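# Seat the blender jar on its base and start it

## Task

Put the blender's jar onto its motor base so that the jar's square foot sits fully down over the square pad on top of the base. Then press the round START key on the base's slanted front once to turn the blender on; the key only responds while the jar is seated, and the green lamp beside it lights when the blender runs. A second press, or raising the jar, turns it off again. At the finish the jar must be seated, the lamp lit and the base standing upright on the table, with the hand released and moved away.

## Robot and tools

ROBOT. One six-joint arm carrying a five-finger right hand. Everything is steered through the hand point, a spot that moves rigidly with the palm, 0.05 m in front of it, where the index pad would meet the thumb tip in a pinch. Its own axes: +z runs along the straightened fingers, +y points out of the palm, +x runs across the palm toward the little finger, away from the thumb. Straight fingers stick out 0.06 to 0.07 m past the point along +z. A rigid bracket at the wrist on the little-finger side protrudes 0.03 m beyond the point along +y and 0.11 m across the palm; it can collide with things. Tilting the hand shifts the point slightly.

SCENE FRAME. Results report positions in metres and orientation as a wxyz quaternion in a table frame: origin on the table top under the arm's base, +z up, +y to the left when facing along +x. Printed positions get less accurate at long reach.

ROW LAYOUT (used by both execute_actions and move). One list of 14 numbers, each between -1 and 1, for the single arm: dx, dy, dz, rx, ry, rz, little, ring, middle, index, thumb_bend, thumb_turn, force_limit, speed. The first six are an offset, not a pose: a displacement from the hand point's measured pose at the start of the action, expressed in the hand point's own axes. 1.0 equals 0.6 m of travel or 180 degrees of turn; rx, ry, rz form a single rotation vector. The six finger numbers are absolute targets: -1 straight/open, +1 fully curled; for thumb_turn, -1 is beside the palm and +1 is opposite the fingers. A pinch is roughly index +0.22, thumb_bend +0.75, thumb_turn +0.57. force_limit maps linearly from about 0 N (-1) to 10 N (+1) at the fingertip (15 N for the two thumb motors) and only stops closing. speed maps from nearly still (-1) to full (+1), where a full finger stroke lasts 0.6 s.

execute_actions(actions): a list of actions; each action is a list of up to 15 rows, one row per 1/30 s step. If fewer than 15 rows are given, the last one is repeated to fill 0.5 s. Every row in an action is measured from the same start pose (for the first action of a call, the pose last reported), not from the row before. Per step the commanded pose is clipped to within 100 mm and 16 degrees of where the hand point actually is, so big offsets may need several actions. An empty list just returns the current state and images.

move(target, speed, stop_force, blocking): target is one 14-number row as above, its offset taken from the pose in the most recent result that shows one. The hand point follows a straight path there, lasting 0.5 to 10 s. speed is in m/s, 0.002 to 0.5 (default 0.25); rotation is capped at twice that in rad/s. stop_force (optional, 13 to 80 N) ends the path when the wrist sensor feels that much extra push against the direction of travel; the hand then backs off two steps and holds. Use it only with very low speed, not on moves that rotate the hand, not before 0.2 s of scene time, and never when pulling away from something you are touching. blocking=false returns after 0.5 s while the arm keeps going; then use wait or stop before new commands, and it cannot be combined with stop_force. The result adds a move: line giving the ending (done, contact, off_target, moving, held, fault) and limits that acted (paced = the pose was clipped; held = a check blocked steps), plus distance from target.

wait(seconds): 0 to 10, lets time pass holding the last command; wait(0) checks a non-blocking move. stop(): brakes a running move. zoom_image(camera, region): region [x0, y0, x1, y1] in image pixels, at most 504 by 504. show_instructions(): shows the reference image page. finished_scene(scene): ends the given scene, irreversibly.

RESULTS. The state line gives pose and velocities; Hand target is where the controller is driving. Action calls list step readings, with HELD where a row was restrained; pose unreachable means the clearance check altered the command. Wrist force and torque are along the hand point's axes, with offsets up to about 5.5 N, noise, and saturation near 100 N; a press on a surface reads as force pointing back into the arm. hand_measured, hand_stopped_by (moving, target, force, stalled, fault) and hand_load_n each list six values in finger-number order; load is positive when pushed open, and a lost grip shows as loads falling near zero. Joint torque readings are offset and noisy.

CAMERAS. cam_head_left, cam_head_right, cam_high, cam_low, cam_wrist, each 896x504, returned in that order.

SUGGESTED ORDER. Turn the thumb to +1 before reaching the jar, wrap the hand around it (objects 0.035 to 0.08 m across fit), close slowly (speed -0.9 or lower) with moderate force_limit, lift, align the square foot over the square pad, lower gently until it drops fully, open the hand and back off. Then press START once with a fingertip using a slow move with stop_force, check the green lamp, and retract without touching the jar.

AVOID. The arm is stiff: aiming even slightly beyond a firm contact can trigger a stop. Contact torque at a joint limit (wrist joints 47.5 N m, elbow 132, shoulder 290) or any outside force of 150 N halts the arm for 10 s. Fast moves hit harder. Do not tip the base, press START twice, lift the jar after starting, or drop or knock anything off the table. Holding loads heats motors; at 85 °C the arm brakes until cool.

Each tool is called as name([rows], argument=value, ...), one row to a line, values as JSON.

Reference images:

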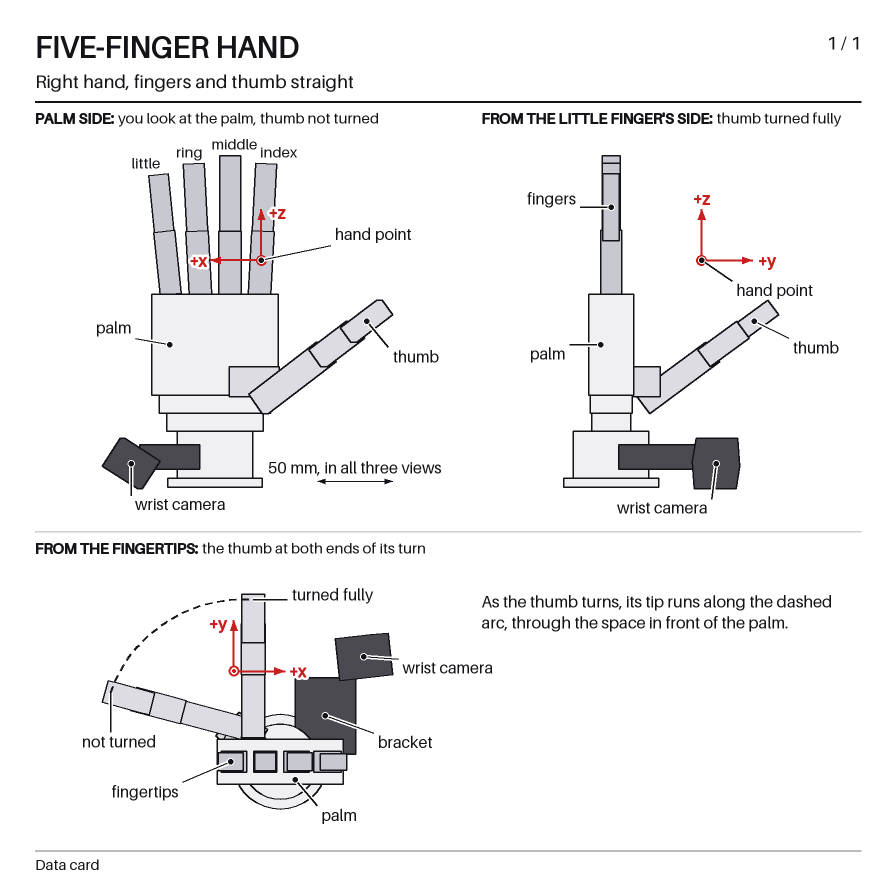

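## Session

execute_actions(actions=[])

Scene clock: 0.00 s.
end_effector_position=(+0.3429, -0.3862, +0.2046) hand_measured=(-1.000, -1.000, -1.000, -1.000, -1.000, -1.000) hand_load_n=(+0.0, +0.0, +0.0, +0.0, +0.0, +0.0) hand_stopped_by=(target, target, target, target, target, target) hand_force_limit=0.00 hand_speed=-0.80 end_effector_quat_wxyz=(-0.011, +0.109, +0.994, +0.013) end_effector_velocity=(+0.000, +0.000, +0.000) end_effector_angular_velocity=(-0.001, -0.001, +0.000)
Joint positions: [-1.289 -1.229  1.961  0.87   1.581 -2.652]
Joint velocities: [ 0.    -0.001  0.    -0.    -0.001 -0.   ]
Joint torques (N m, as the arm reports them, + toward a larger angle): no reading
Wrist force (N, on the end effector, along its own x y z axes, offset not removed): no reading
Wrist torque (N m, same axes, about the end effector's origin, offset not removed): no reading
Hand target: +0.343, -0.386, +0.205; -0.011, +0.109, +0.994, +0.013

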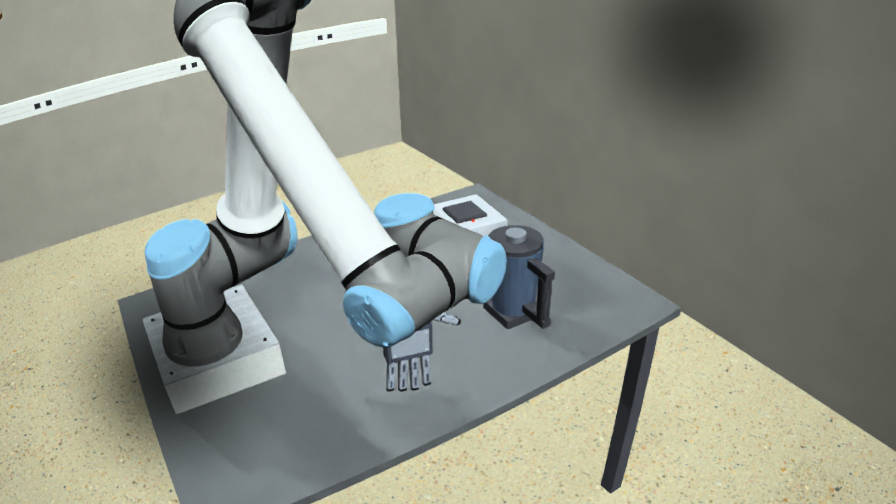

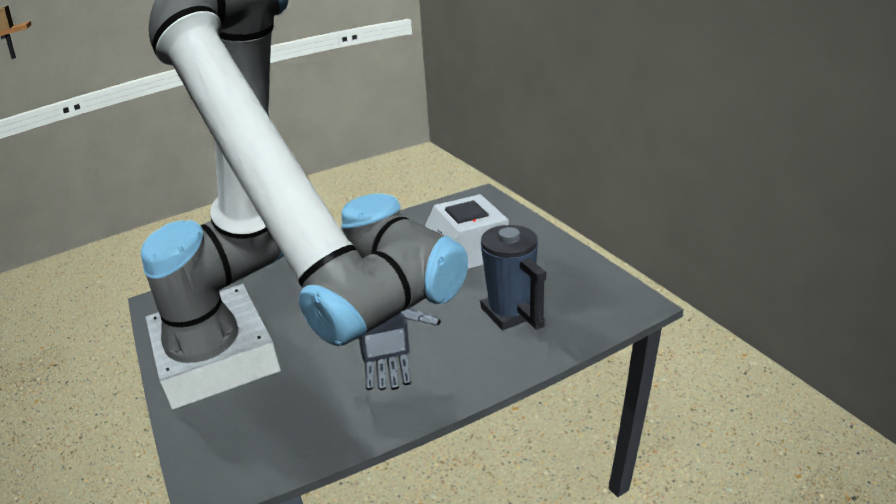

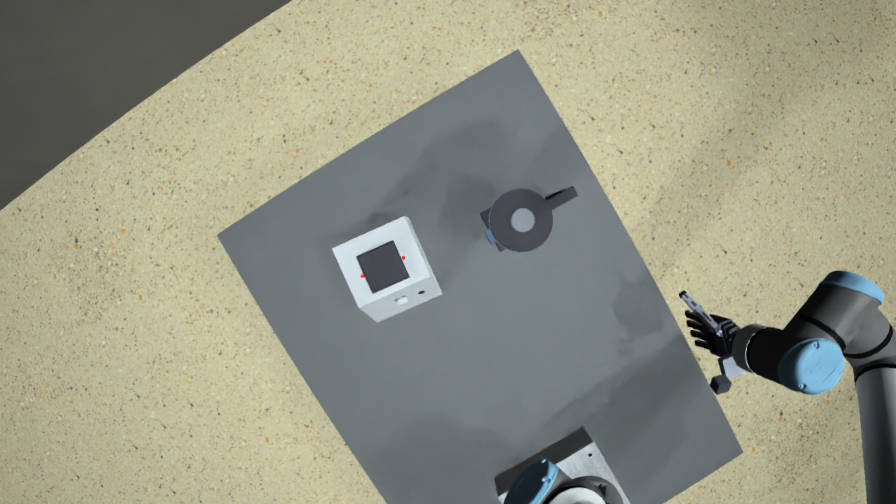

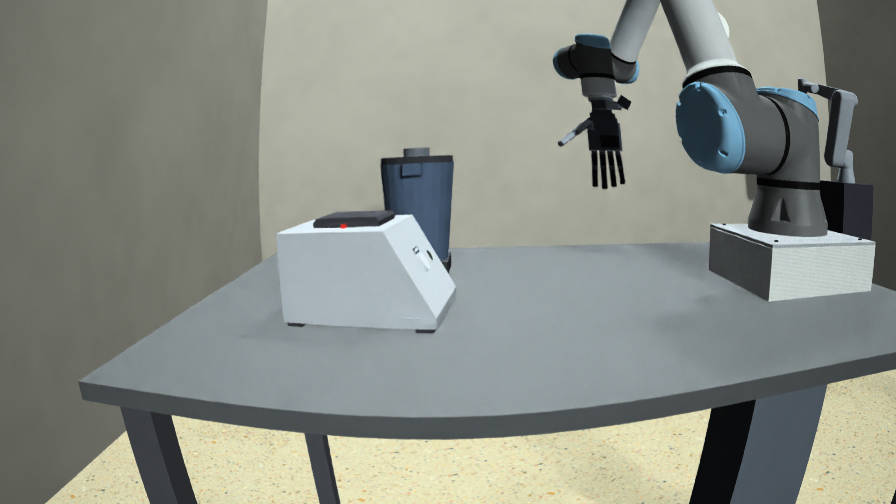

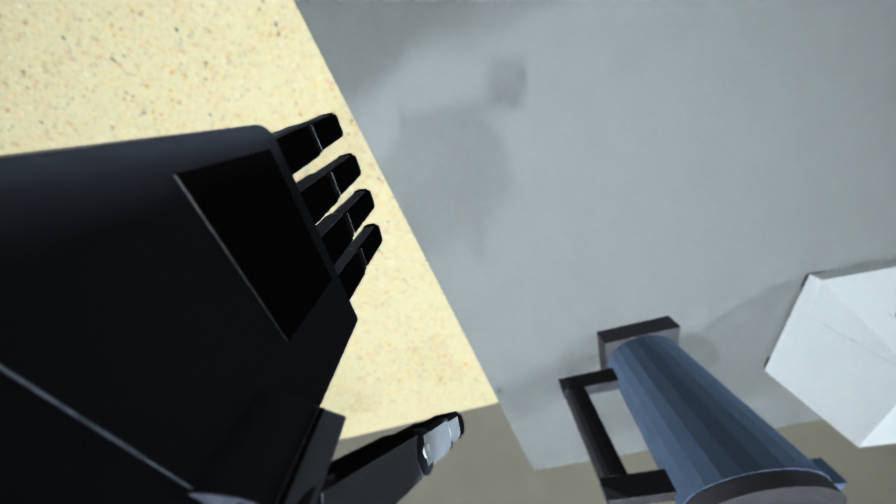

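move(target=[-0.253,0.398,-0.25,0,0,0,-1,-1,-1,-1,-1,-1,0,0.5])

Scene clock: 4.97 s.
end_effector_position=(+0.5456, -0.1907, +0.3572) hand_measured=(-1.000, -1.000, -1.000, -1.000, -1.000, -1.000) hand_load_n=(+0.0, +0.0, +0.0, +0.0, +0.0, +0.0) hand_stopped_by=(target, target, target, target, target, target) hand_force_limit=0.00 hand_speed=0.50 end_effector_quat_wxyz=(-0.010, +0.109, +0.994, +0.014) end_effector_velocity=(+0.002, +0.001, +0.002) end_effector_angular_velocity=(-0.000, -0.001, -0.000)
Joint positions: [-0.761 -1.336  1.786  1.152  1.563 -2.123]
Joint velocities: [ 0.004  0.001 -0.004  0.003 -0.     0.005]
Joint torques (N m, as the arm reports them, + toward a larger angle): [ 17.73 -45.03 -41.92   6.56   4.19   3.09]
Wrist force (N, on the end effector, along its own x y z axes, offset not removed): [4.6 -0.2 4.0]
Wrist torque (N m, same axes, about the end effector's origin, offset not removed): [-0.55 -0.89 -0.06]
Hand target: +0.546, -0.191, +0.357; -0.010, +0.109, +0.994, +0.014
Off the commanded pose: 0.001 m, 0 deg.
move: done

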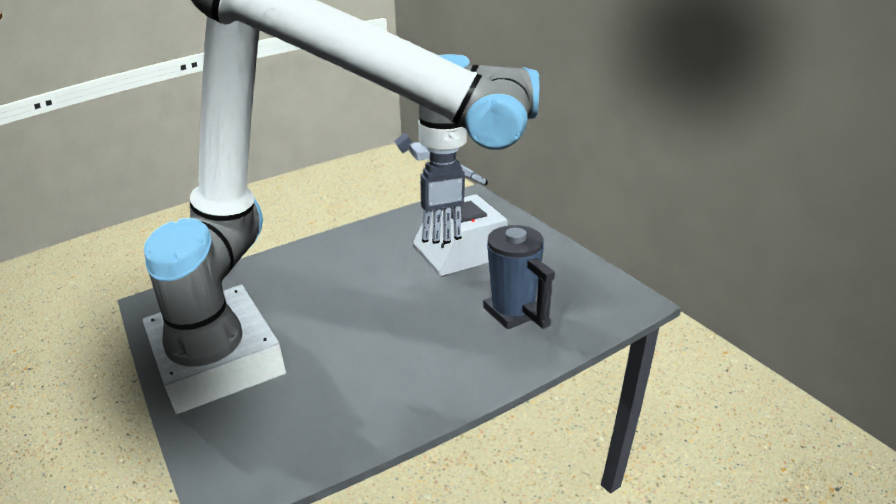

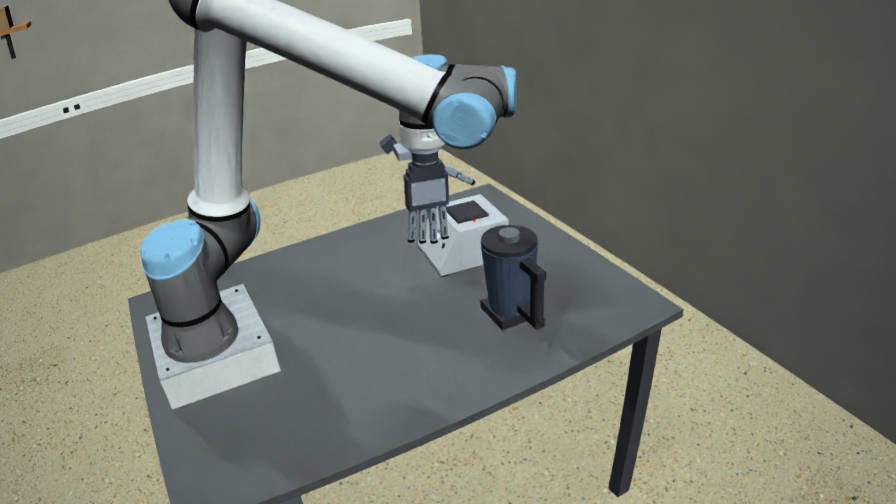

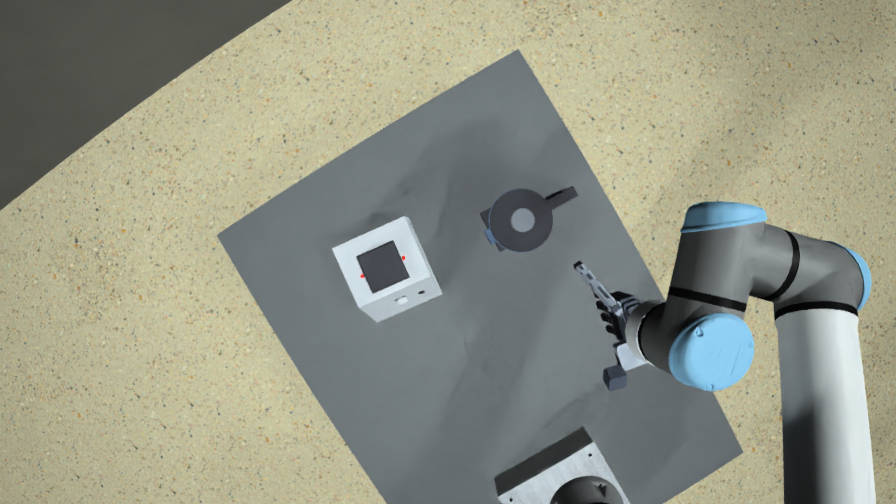

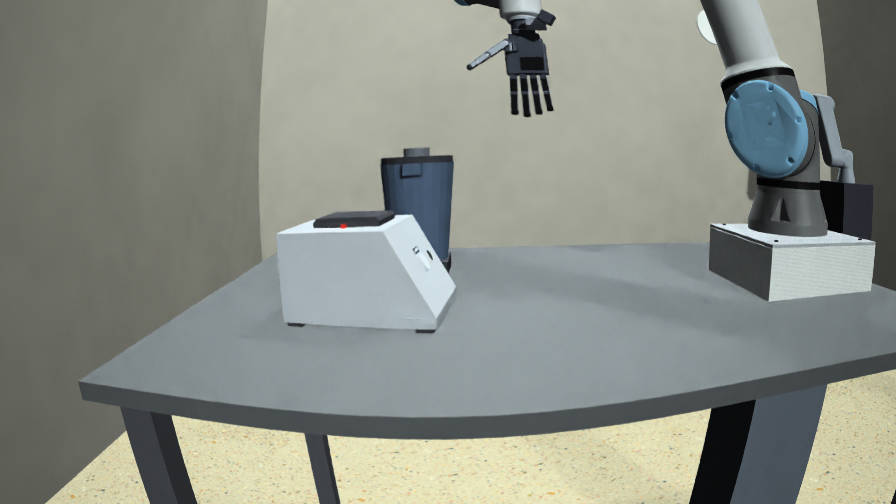

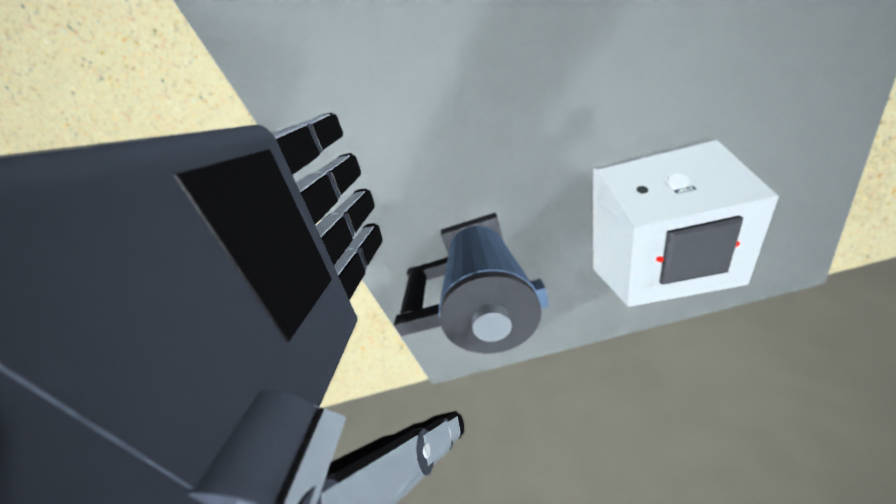

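move(target=[0,0,0,0,0,-0.069,-1,-1,-1,-1,-1,1,0.6,0.5])

move(target=[-0.06,-0.17,0.3,0,-0.5,0,-1,-1,-1,-1,-1,1,0.6,0.5])

Scene clock: 11.47 s.
end_effector_position=(+0.5456, -0.1907, +0.3571) hand_measured=(-1.000, -1.000, -1.000, -1.000, -1.000, +1.000) hand_load_n=(+0.0, +0.0, +0.0, +0.0, +0.0, +0.0) hand_stopped_by=(target, target, target, target, target, target) hand_force_limit=0.60 hand_speed=0.50 end_effector_quat_wxyz=(-0.008, +0.001, +1.000, +0.015) end_effector_velocity=(+0.000, -0.000, -0.000) end_effector_angular_velocity=(+0.001, -0.000, +0.001)
Joint positions: [-0.756 -1.313  1.756  1.158  1.562 -2.335]
Joint velocities: [-0.     0.    -0.     0.    -0.001 -0.002]
Joint torques (N m, as the arm reports them, + toward a larger angle): [ 15.2  -42.34 -42.62   6.43  -4.03  -3.05]
Wrist force (N, on the end effector, along its own x y z axes, offset not removed): [6.6 -0.8 4.2]
Wrist torque (N m, same axes, about the end effector's origin, offset not removed): [-0.69 -1.17 0.09]
Hand target: +0.546, -0.191, +0.357; -0.008, +0.001, +1.000, +0.015
Off the commanded pose: 0.000 m, 0 deg.
move: done

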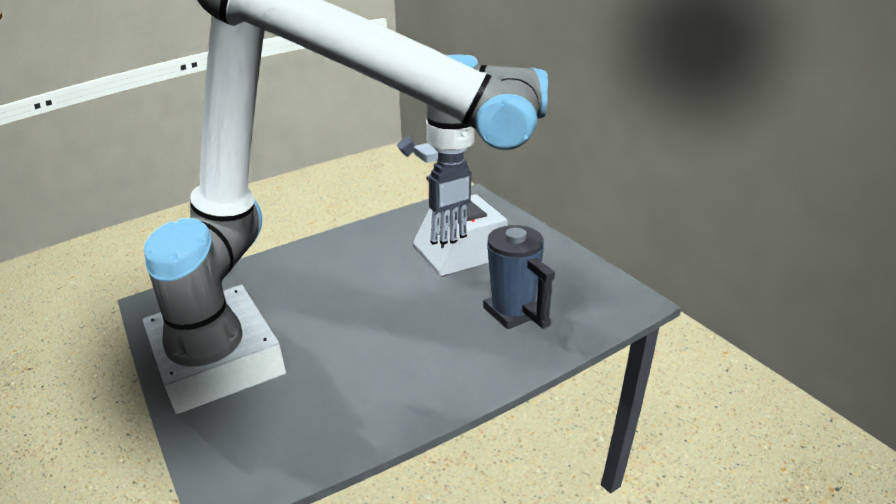

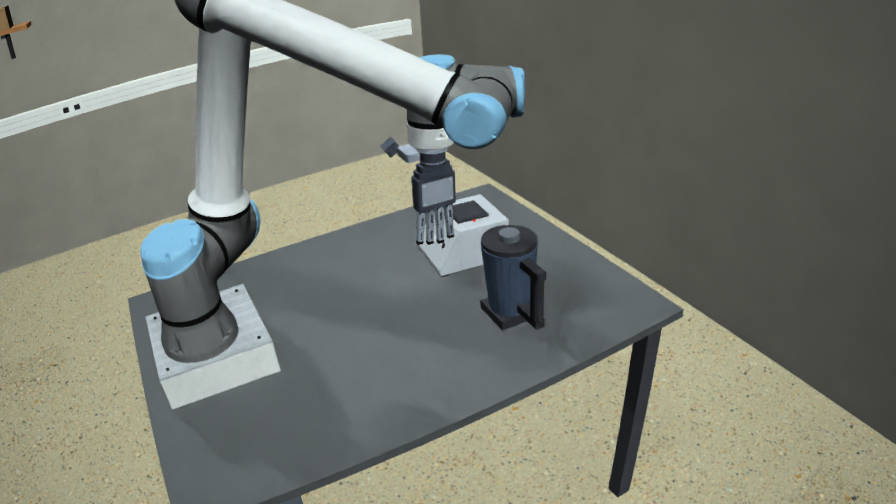

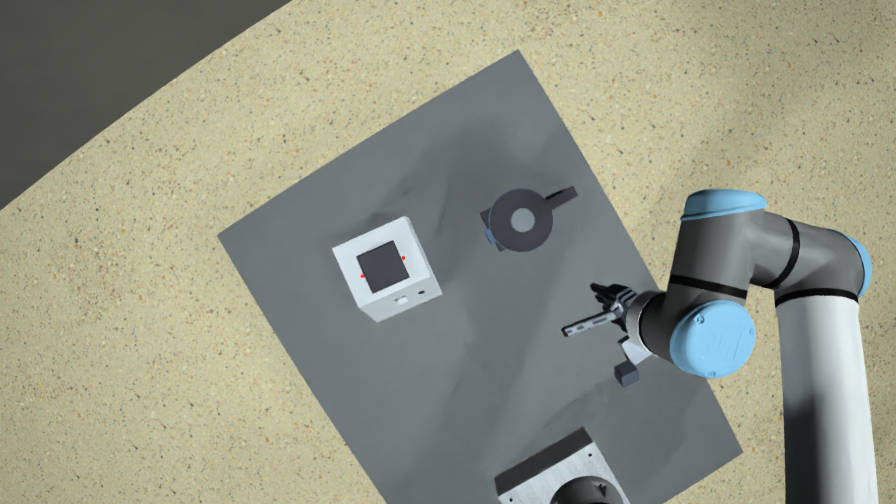

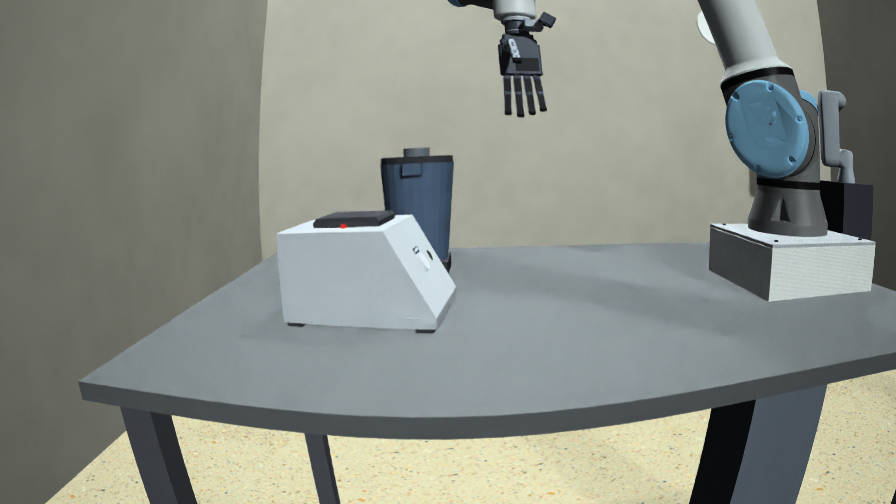

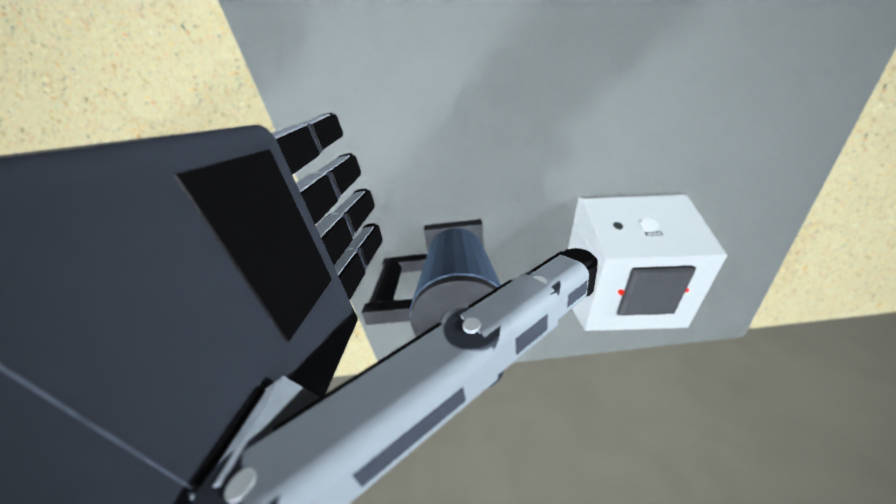

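Scene clock: 15.53 s.
end_effector_position=(+0.5780, -0.2871, +0.1737) hand_measured=(-1.000, -1.000, -1.000, -1.000, -1.000, +1.000) hand_load_n=(+0.0, +0.0, +0.0, +0.0, +0.0, +0.0) hand_stopped_by=(target, target, target, target, target, target) hand_force_limit=0.60 hand_speed=0.50 end_effector_quat_wxyz=(+0.700, +0.011, +0.714, +0.009) end_effector_velocity=(+0.001, -0.000, -0.001) end_effector_angular_velocity=(+0.002, -0.018, -0.005)
Joint positions: [-1.214 -1.092  2.387 -1.237  0.349 -1.599]
Joint velocities: [ 0.002  0.008  0.012 -0.074  0.006  0.052]
Joint torques (N m, as the arm reports them, + toward a larger angle): [ 15.12 -34.42  -0.43  -2.81   3.6    2.87]
Wrist force (N, on the end effector, along its own x y z axes, offset not removed): [5.3 2.5 3.7]
Wrist torque (N m, same axes, about the end effector's origin, offset not removed): [-0.08 -0.95 0.07]
Hand target: +0.578, -0.287, +0.174; +0.701, +0.011, +0.713, +0.009
Off the commanded pose: 0.001 m, 0 deg.
move: done

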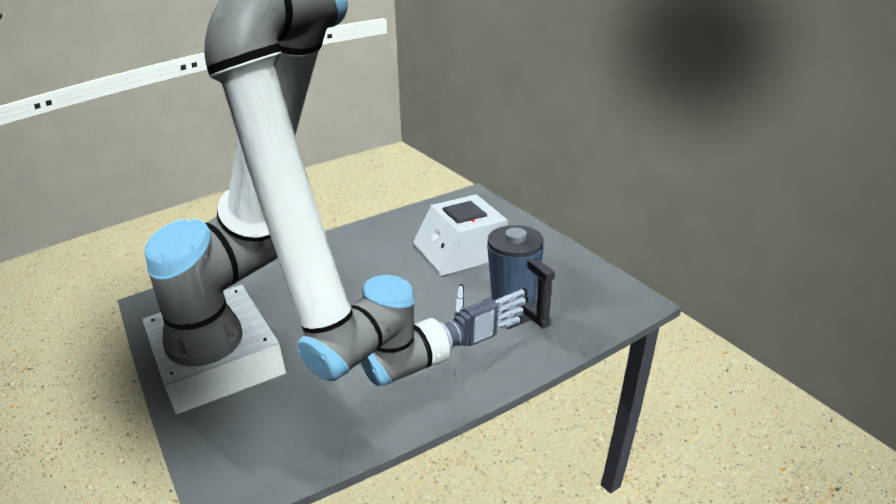

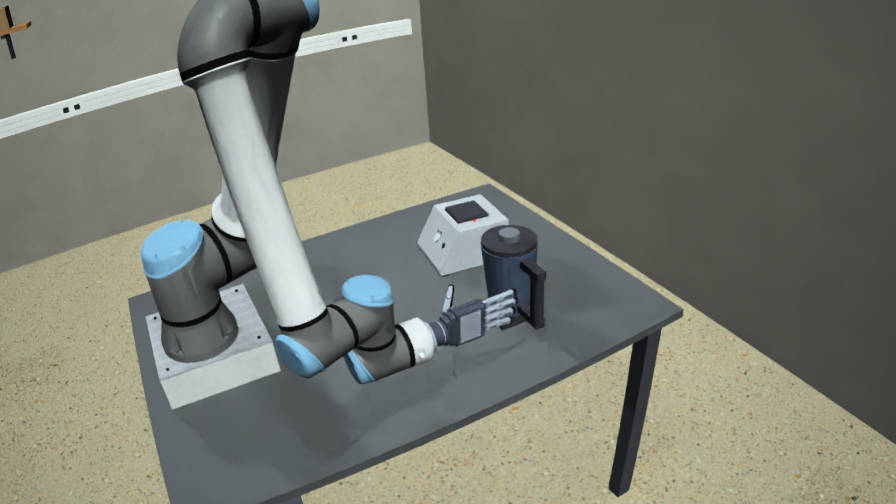

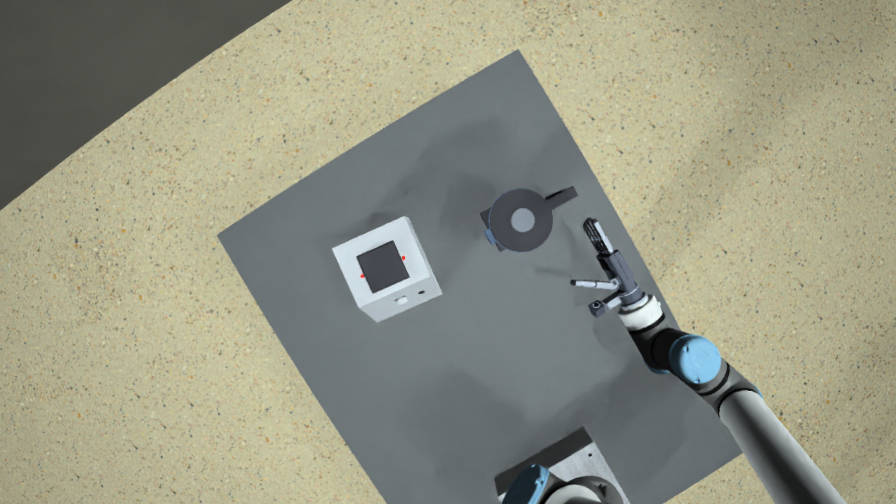

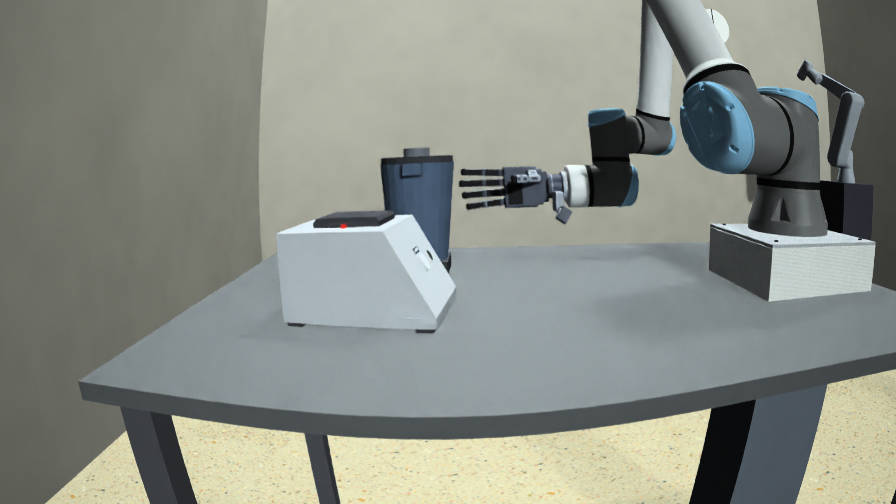

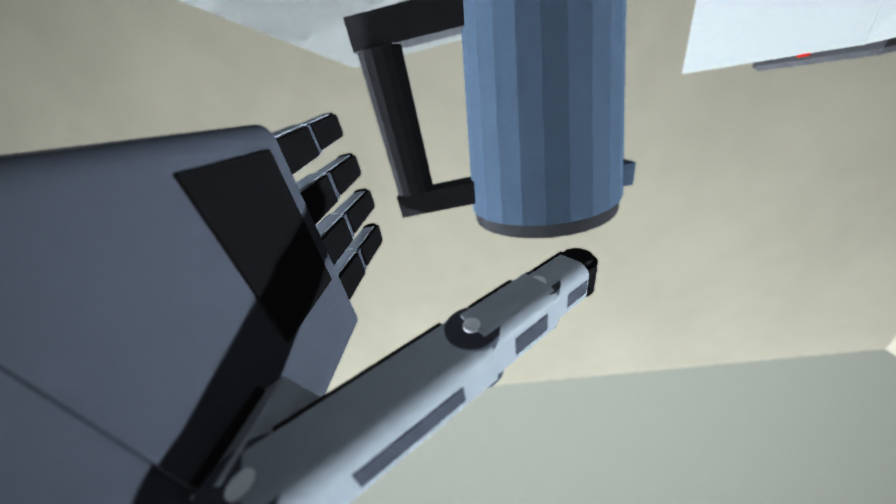

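move(target=[0.05,-0.03,0.1,0,0,0,-1,-1,-1,-1,-1,1,0.6,0.5])

Scene clock: 18.00 s.
end_effector_position=(+0.6371, -0.3041, +0.1421) hand_measured=(-1.000, -1.000, -1.000, -1.000, -1.000, +1.000) hand_load_n=(+0.0, +0.0, +0.0, +0.0, +0.0, +0.0) hand_stopped_by=(target, target, target, target, target, target) hand_force_limit=0.60 hand_speed=0.50 end_effector_quat_wxyz=(+0.700, +0.011, +0.714, +0.010) end_effector_velocity=(+0.002, -0.001, -0.002) end_effector_angular_velocity=(+0.001, +0.001, -0.001)
Joint positions: [-1.11  -0.99   2.283 -1.248  0.453 -1.584]
Joint velocities: [ 0.003  0.005 -0.004  0.     0.004  0.   ]
Joint torques (N m, as the arm reports them, + toward a larger angle): [ 20.69 -47.11 -21.41   1.22   4.37   2.27]
Wrist force (N, on the end effector, along its own x y z axes, offset not removed): [4.5 -0.9 3.8]
Wrist torque (N m, same axes, about the end effector's origin, offset not removed): [-0.65 -0.88 -0.06]
Hand target: +0.637, -0.304, +0.142; +0.700, +0.011, +0.714, +0.010
Off the commanded pose: 0.000 m, 0 deg.
move: done

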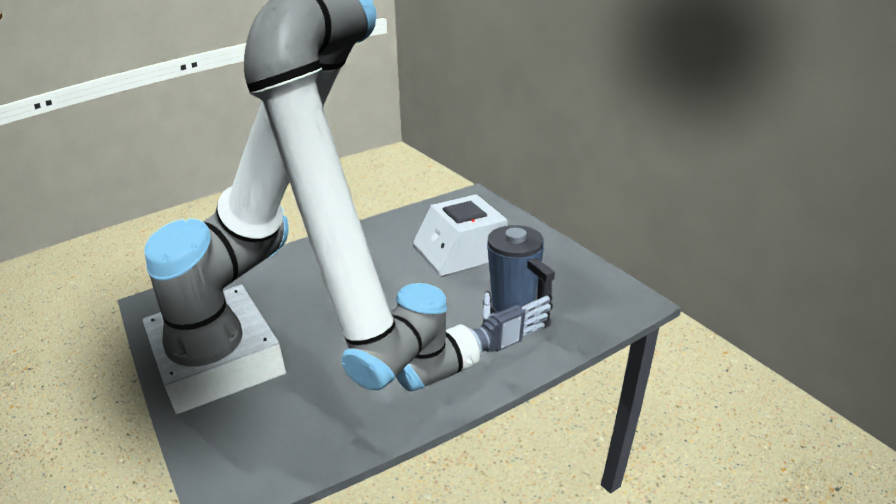

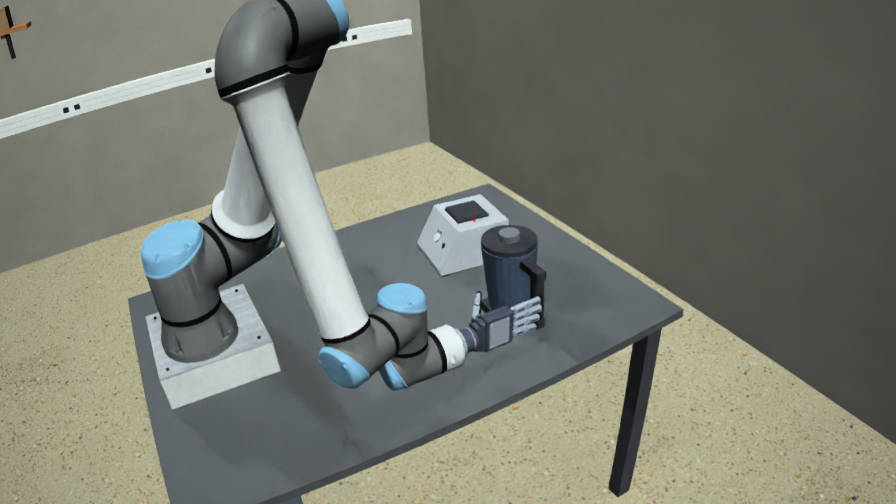

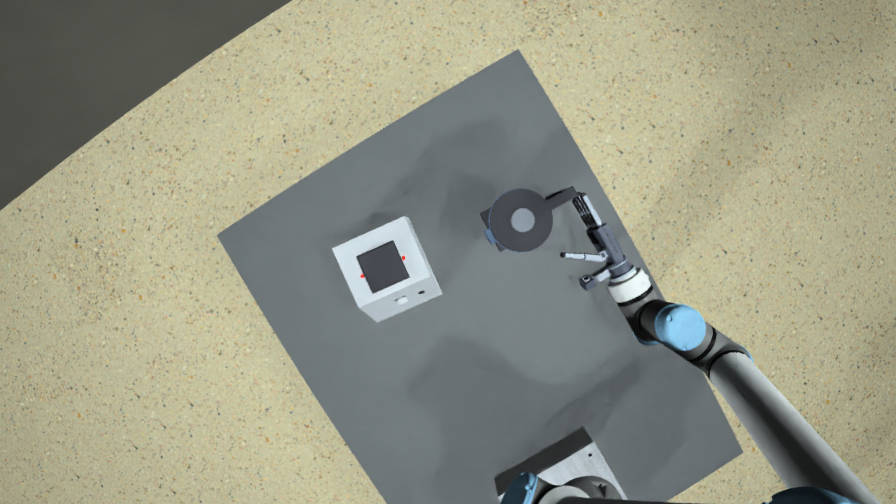

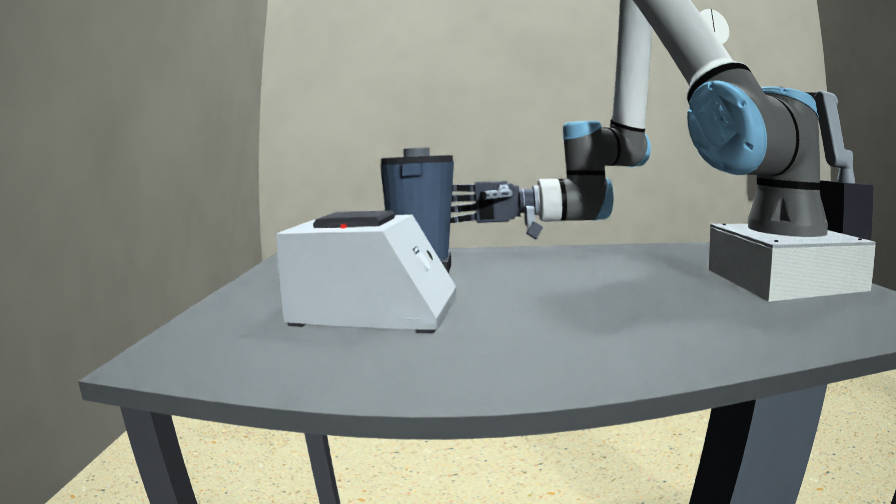

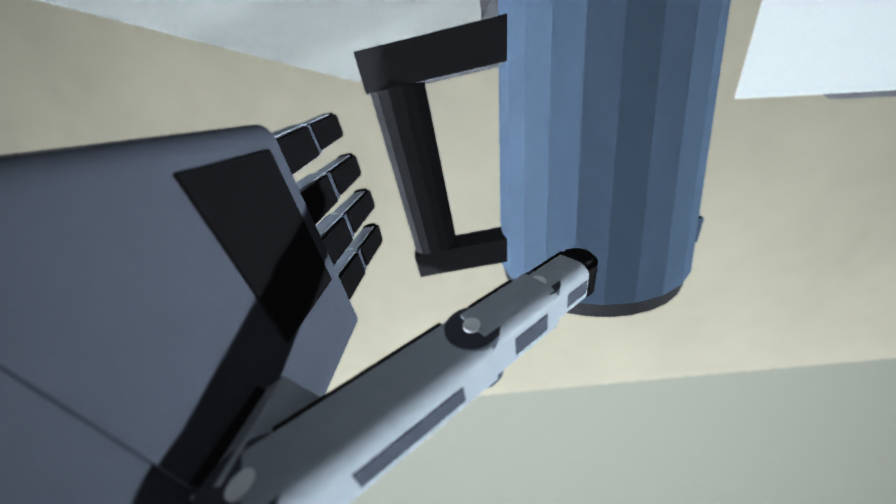

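move(target=[0,0,0.175,0,0,0,-1,-1,-1,-1,-0.3,1,0.6,0.5], speed=0.08)

Scene clock: 20.67 s.
end_effector_position=(+0.7419, -0.3042, +0.1402) hand_measured=(-1.000, -1.000, -1.000, -1.000, -0.300, +1.000) hand_load_n=(+0.0, +0.0, +0.0, +0.0, +0.0, +0.0) hand_stopped_by=(target, target, target, target, target, target) hand_force_limit=0.60 hand_speed=0.50 end_effector_quat_wxyz=(+0.700, +0.011, +0.714, +0.010) end_effector_velocity=(+0.003, -0.001, +0.000) end_effector_angular_velocity=(-0.001, -0.001, -0.000)
Joint positions: [-0.939 -0.932  2.127 -1.162  0.623 -1.57 ]
Joint velocities: [ 0.003  0.002 -0.006  0.003  0.003  0.   ]
Joint torques (N m, as the arm reports them, + toward a larger angle): [ 16.44 -53.96 -26.5    1.45   3.51   0.67]
Wrist force (N, on the end effector, along its own x y z axes, offset not removed): [6.0 0.7 3.2]
Wrist torque (N m, same axes, about the end effector's origin, offset not removed): [-0.39 -1.04 0.13]
Hand target: +0.742, -0.304, +0.140; +0.700, +0.011, +0.714, +0.010
Off the commanded pose: 0.000 m, 0 deg.
move: done

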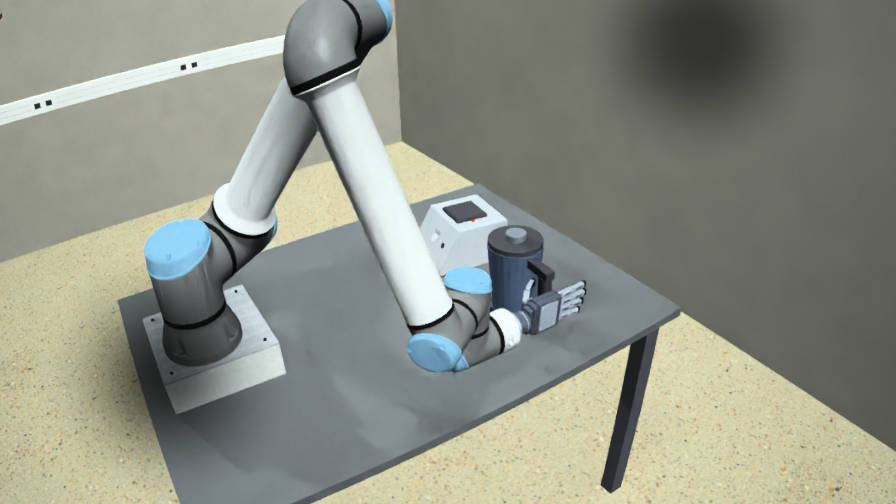

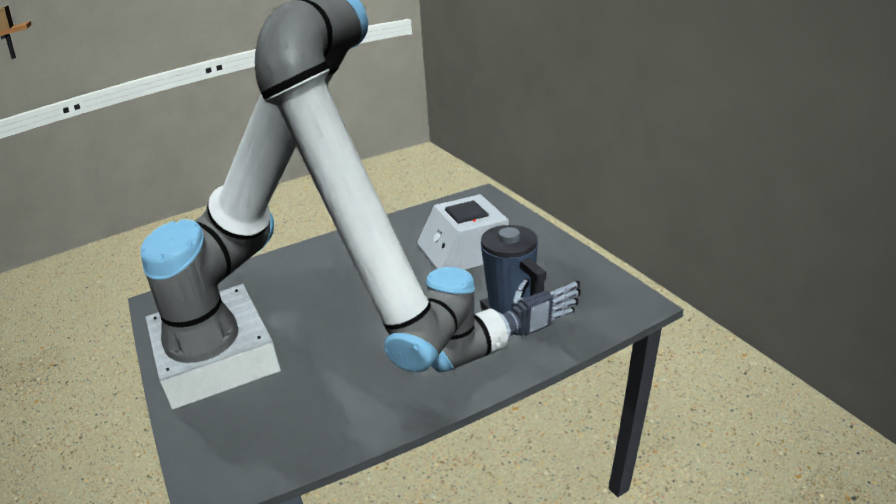

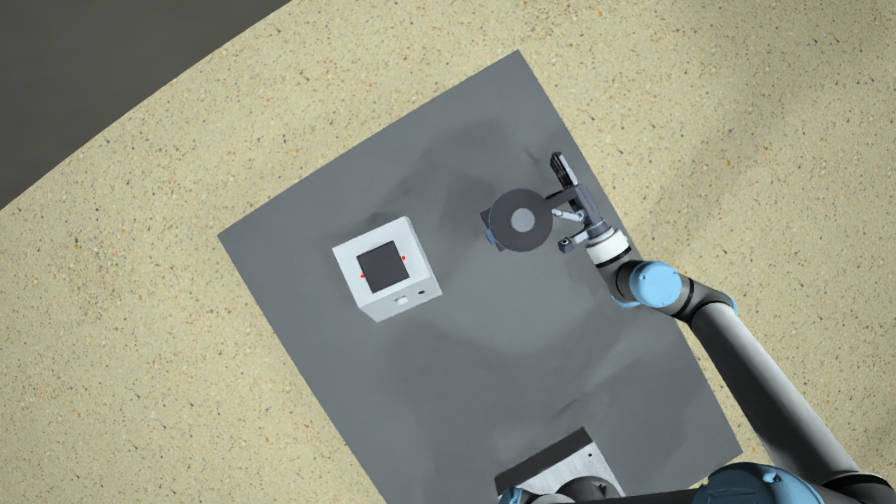

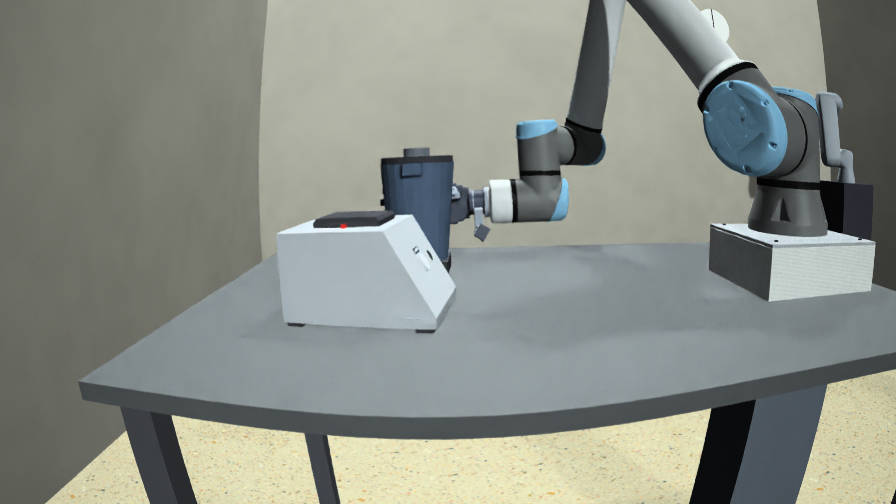

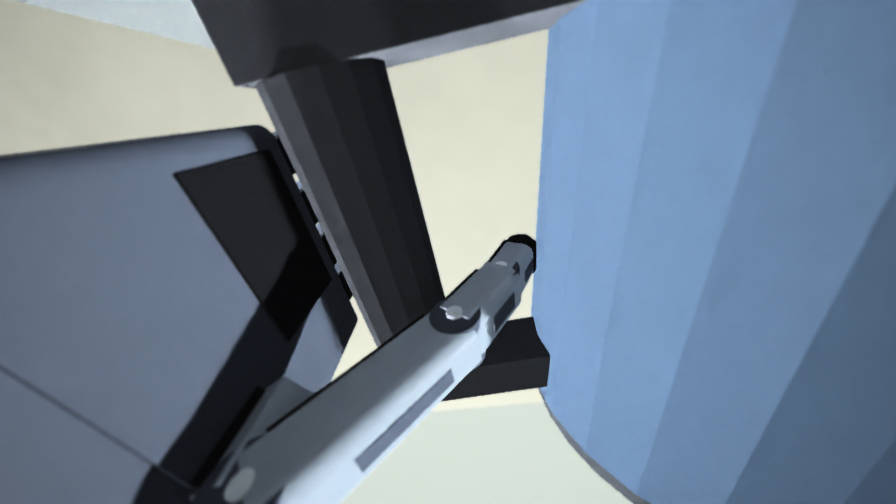

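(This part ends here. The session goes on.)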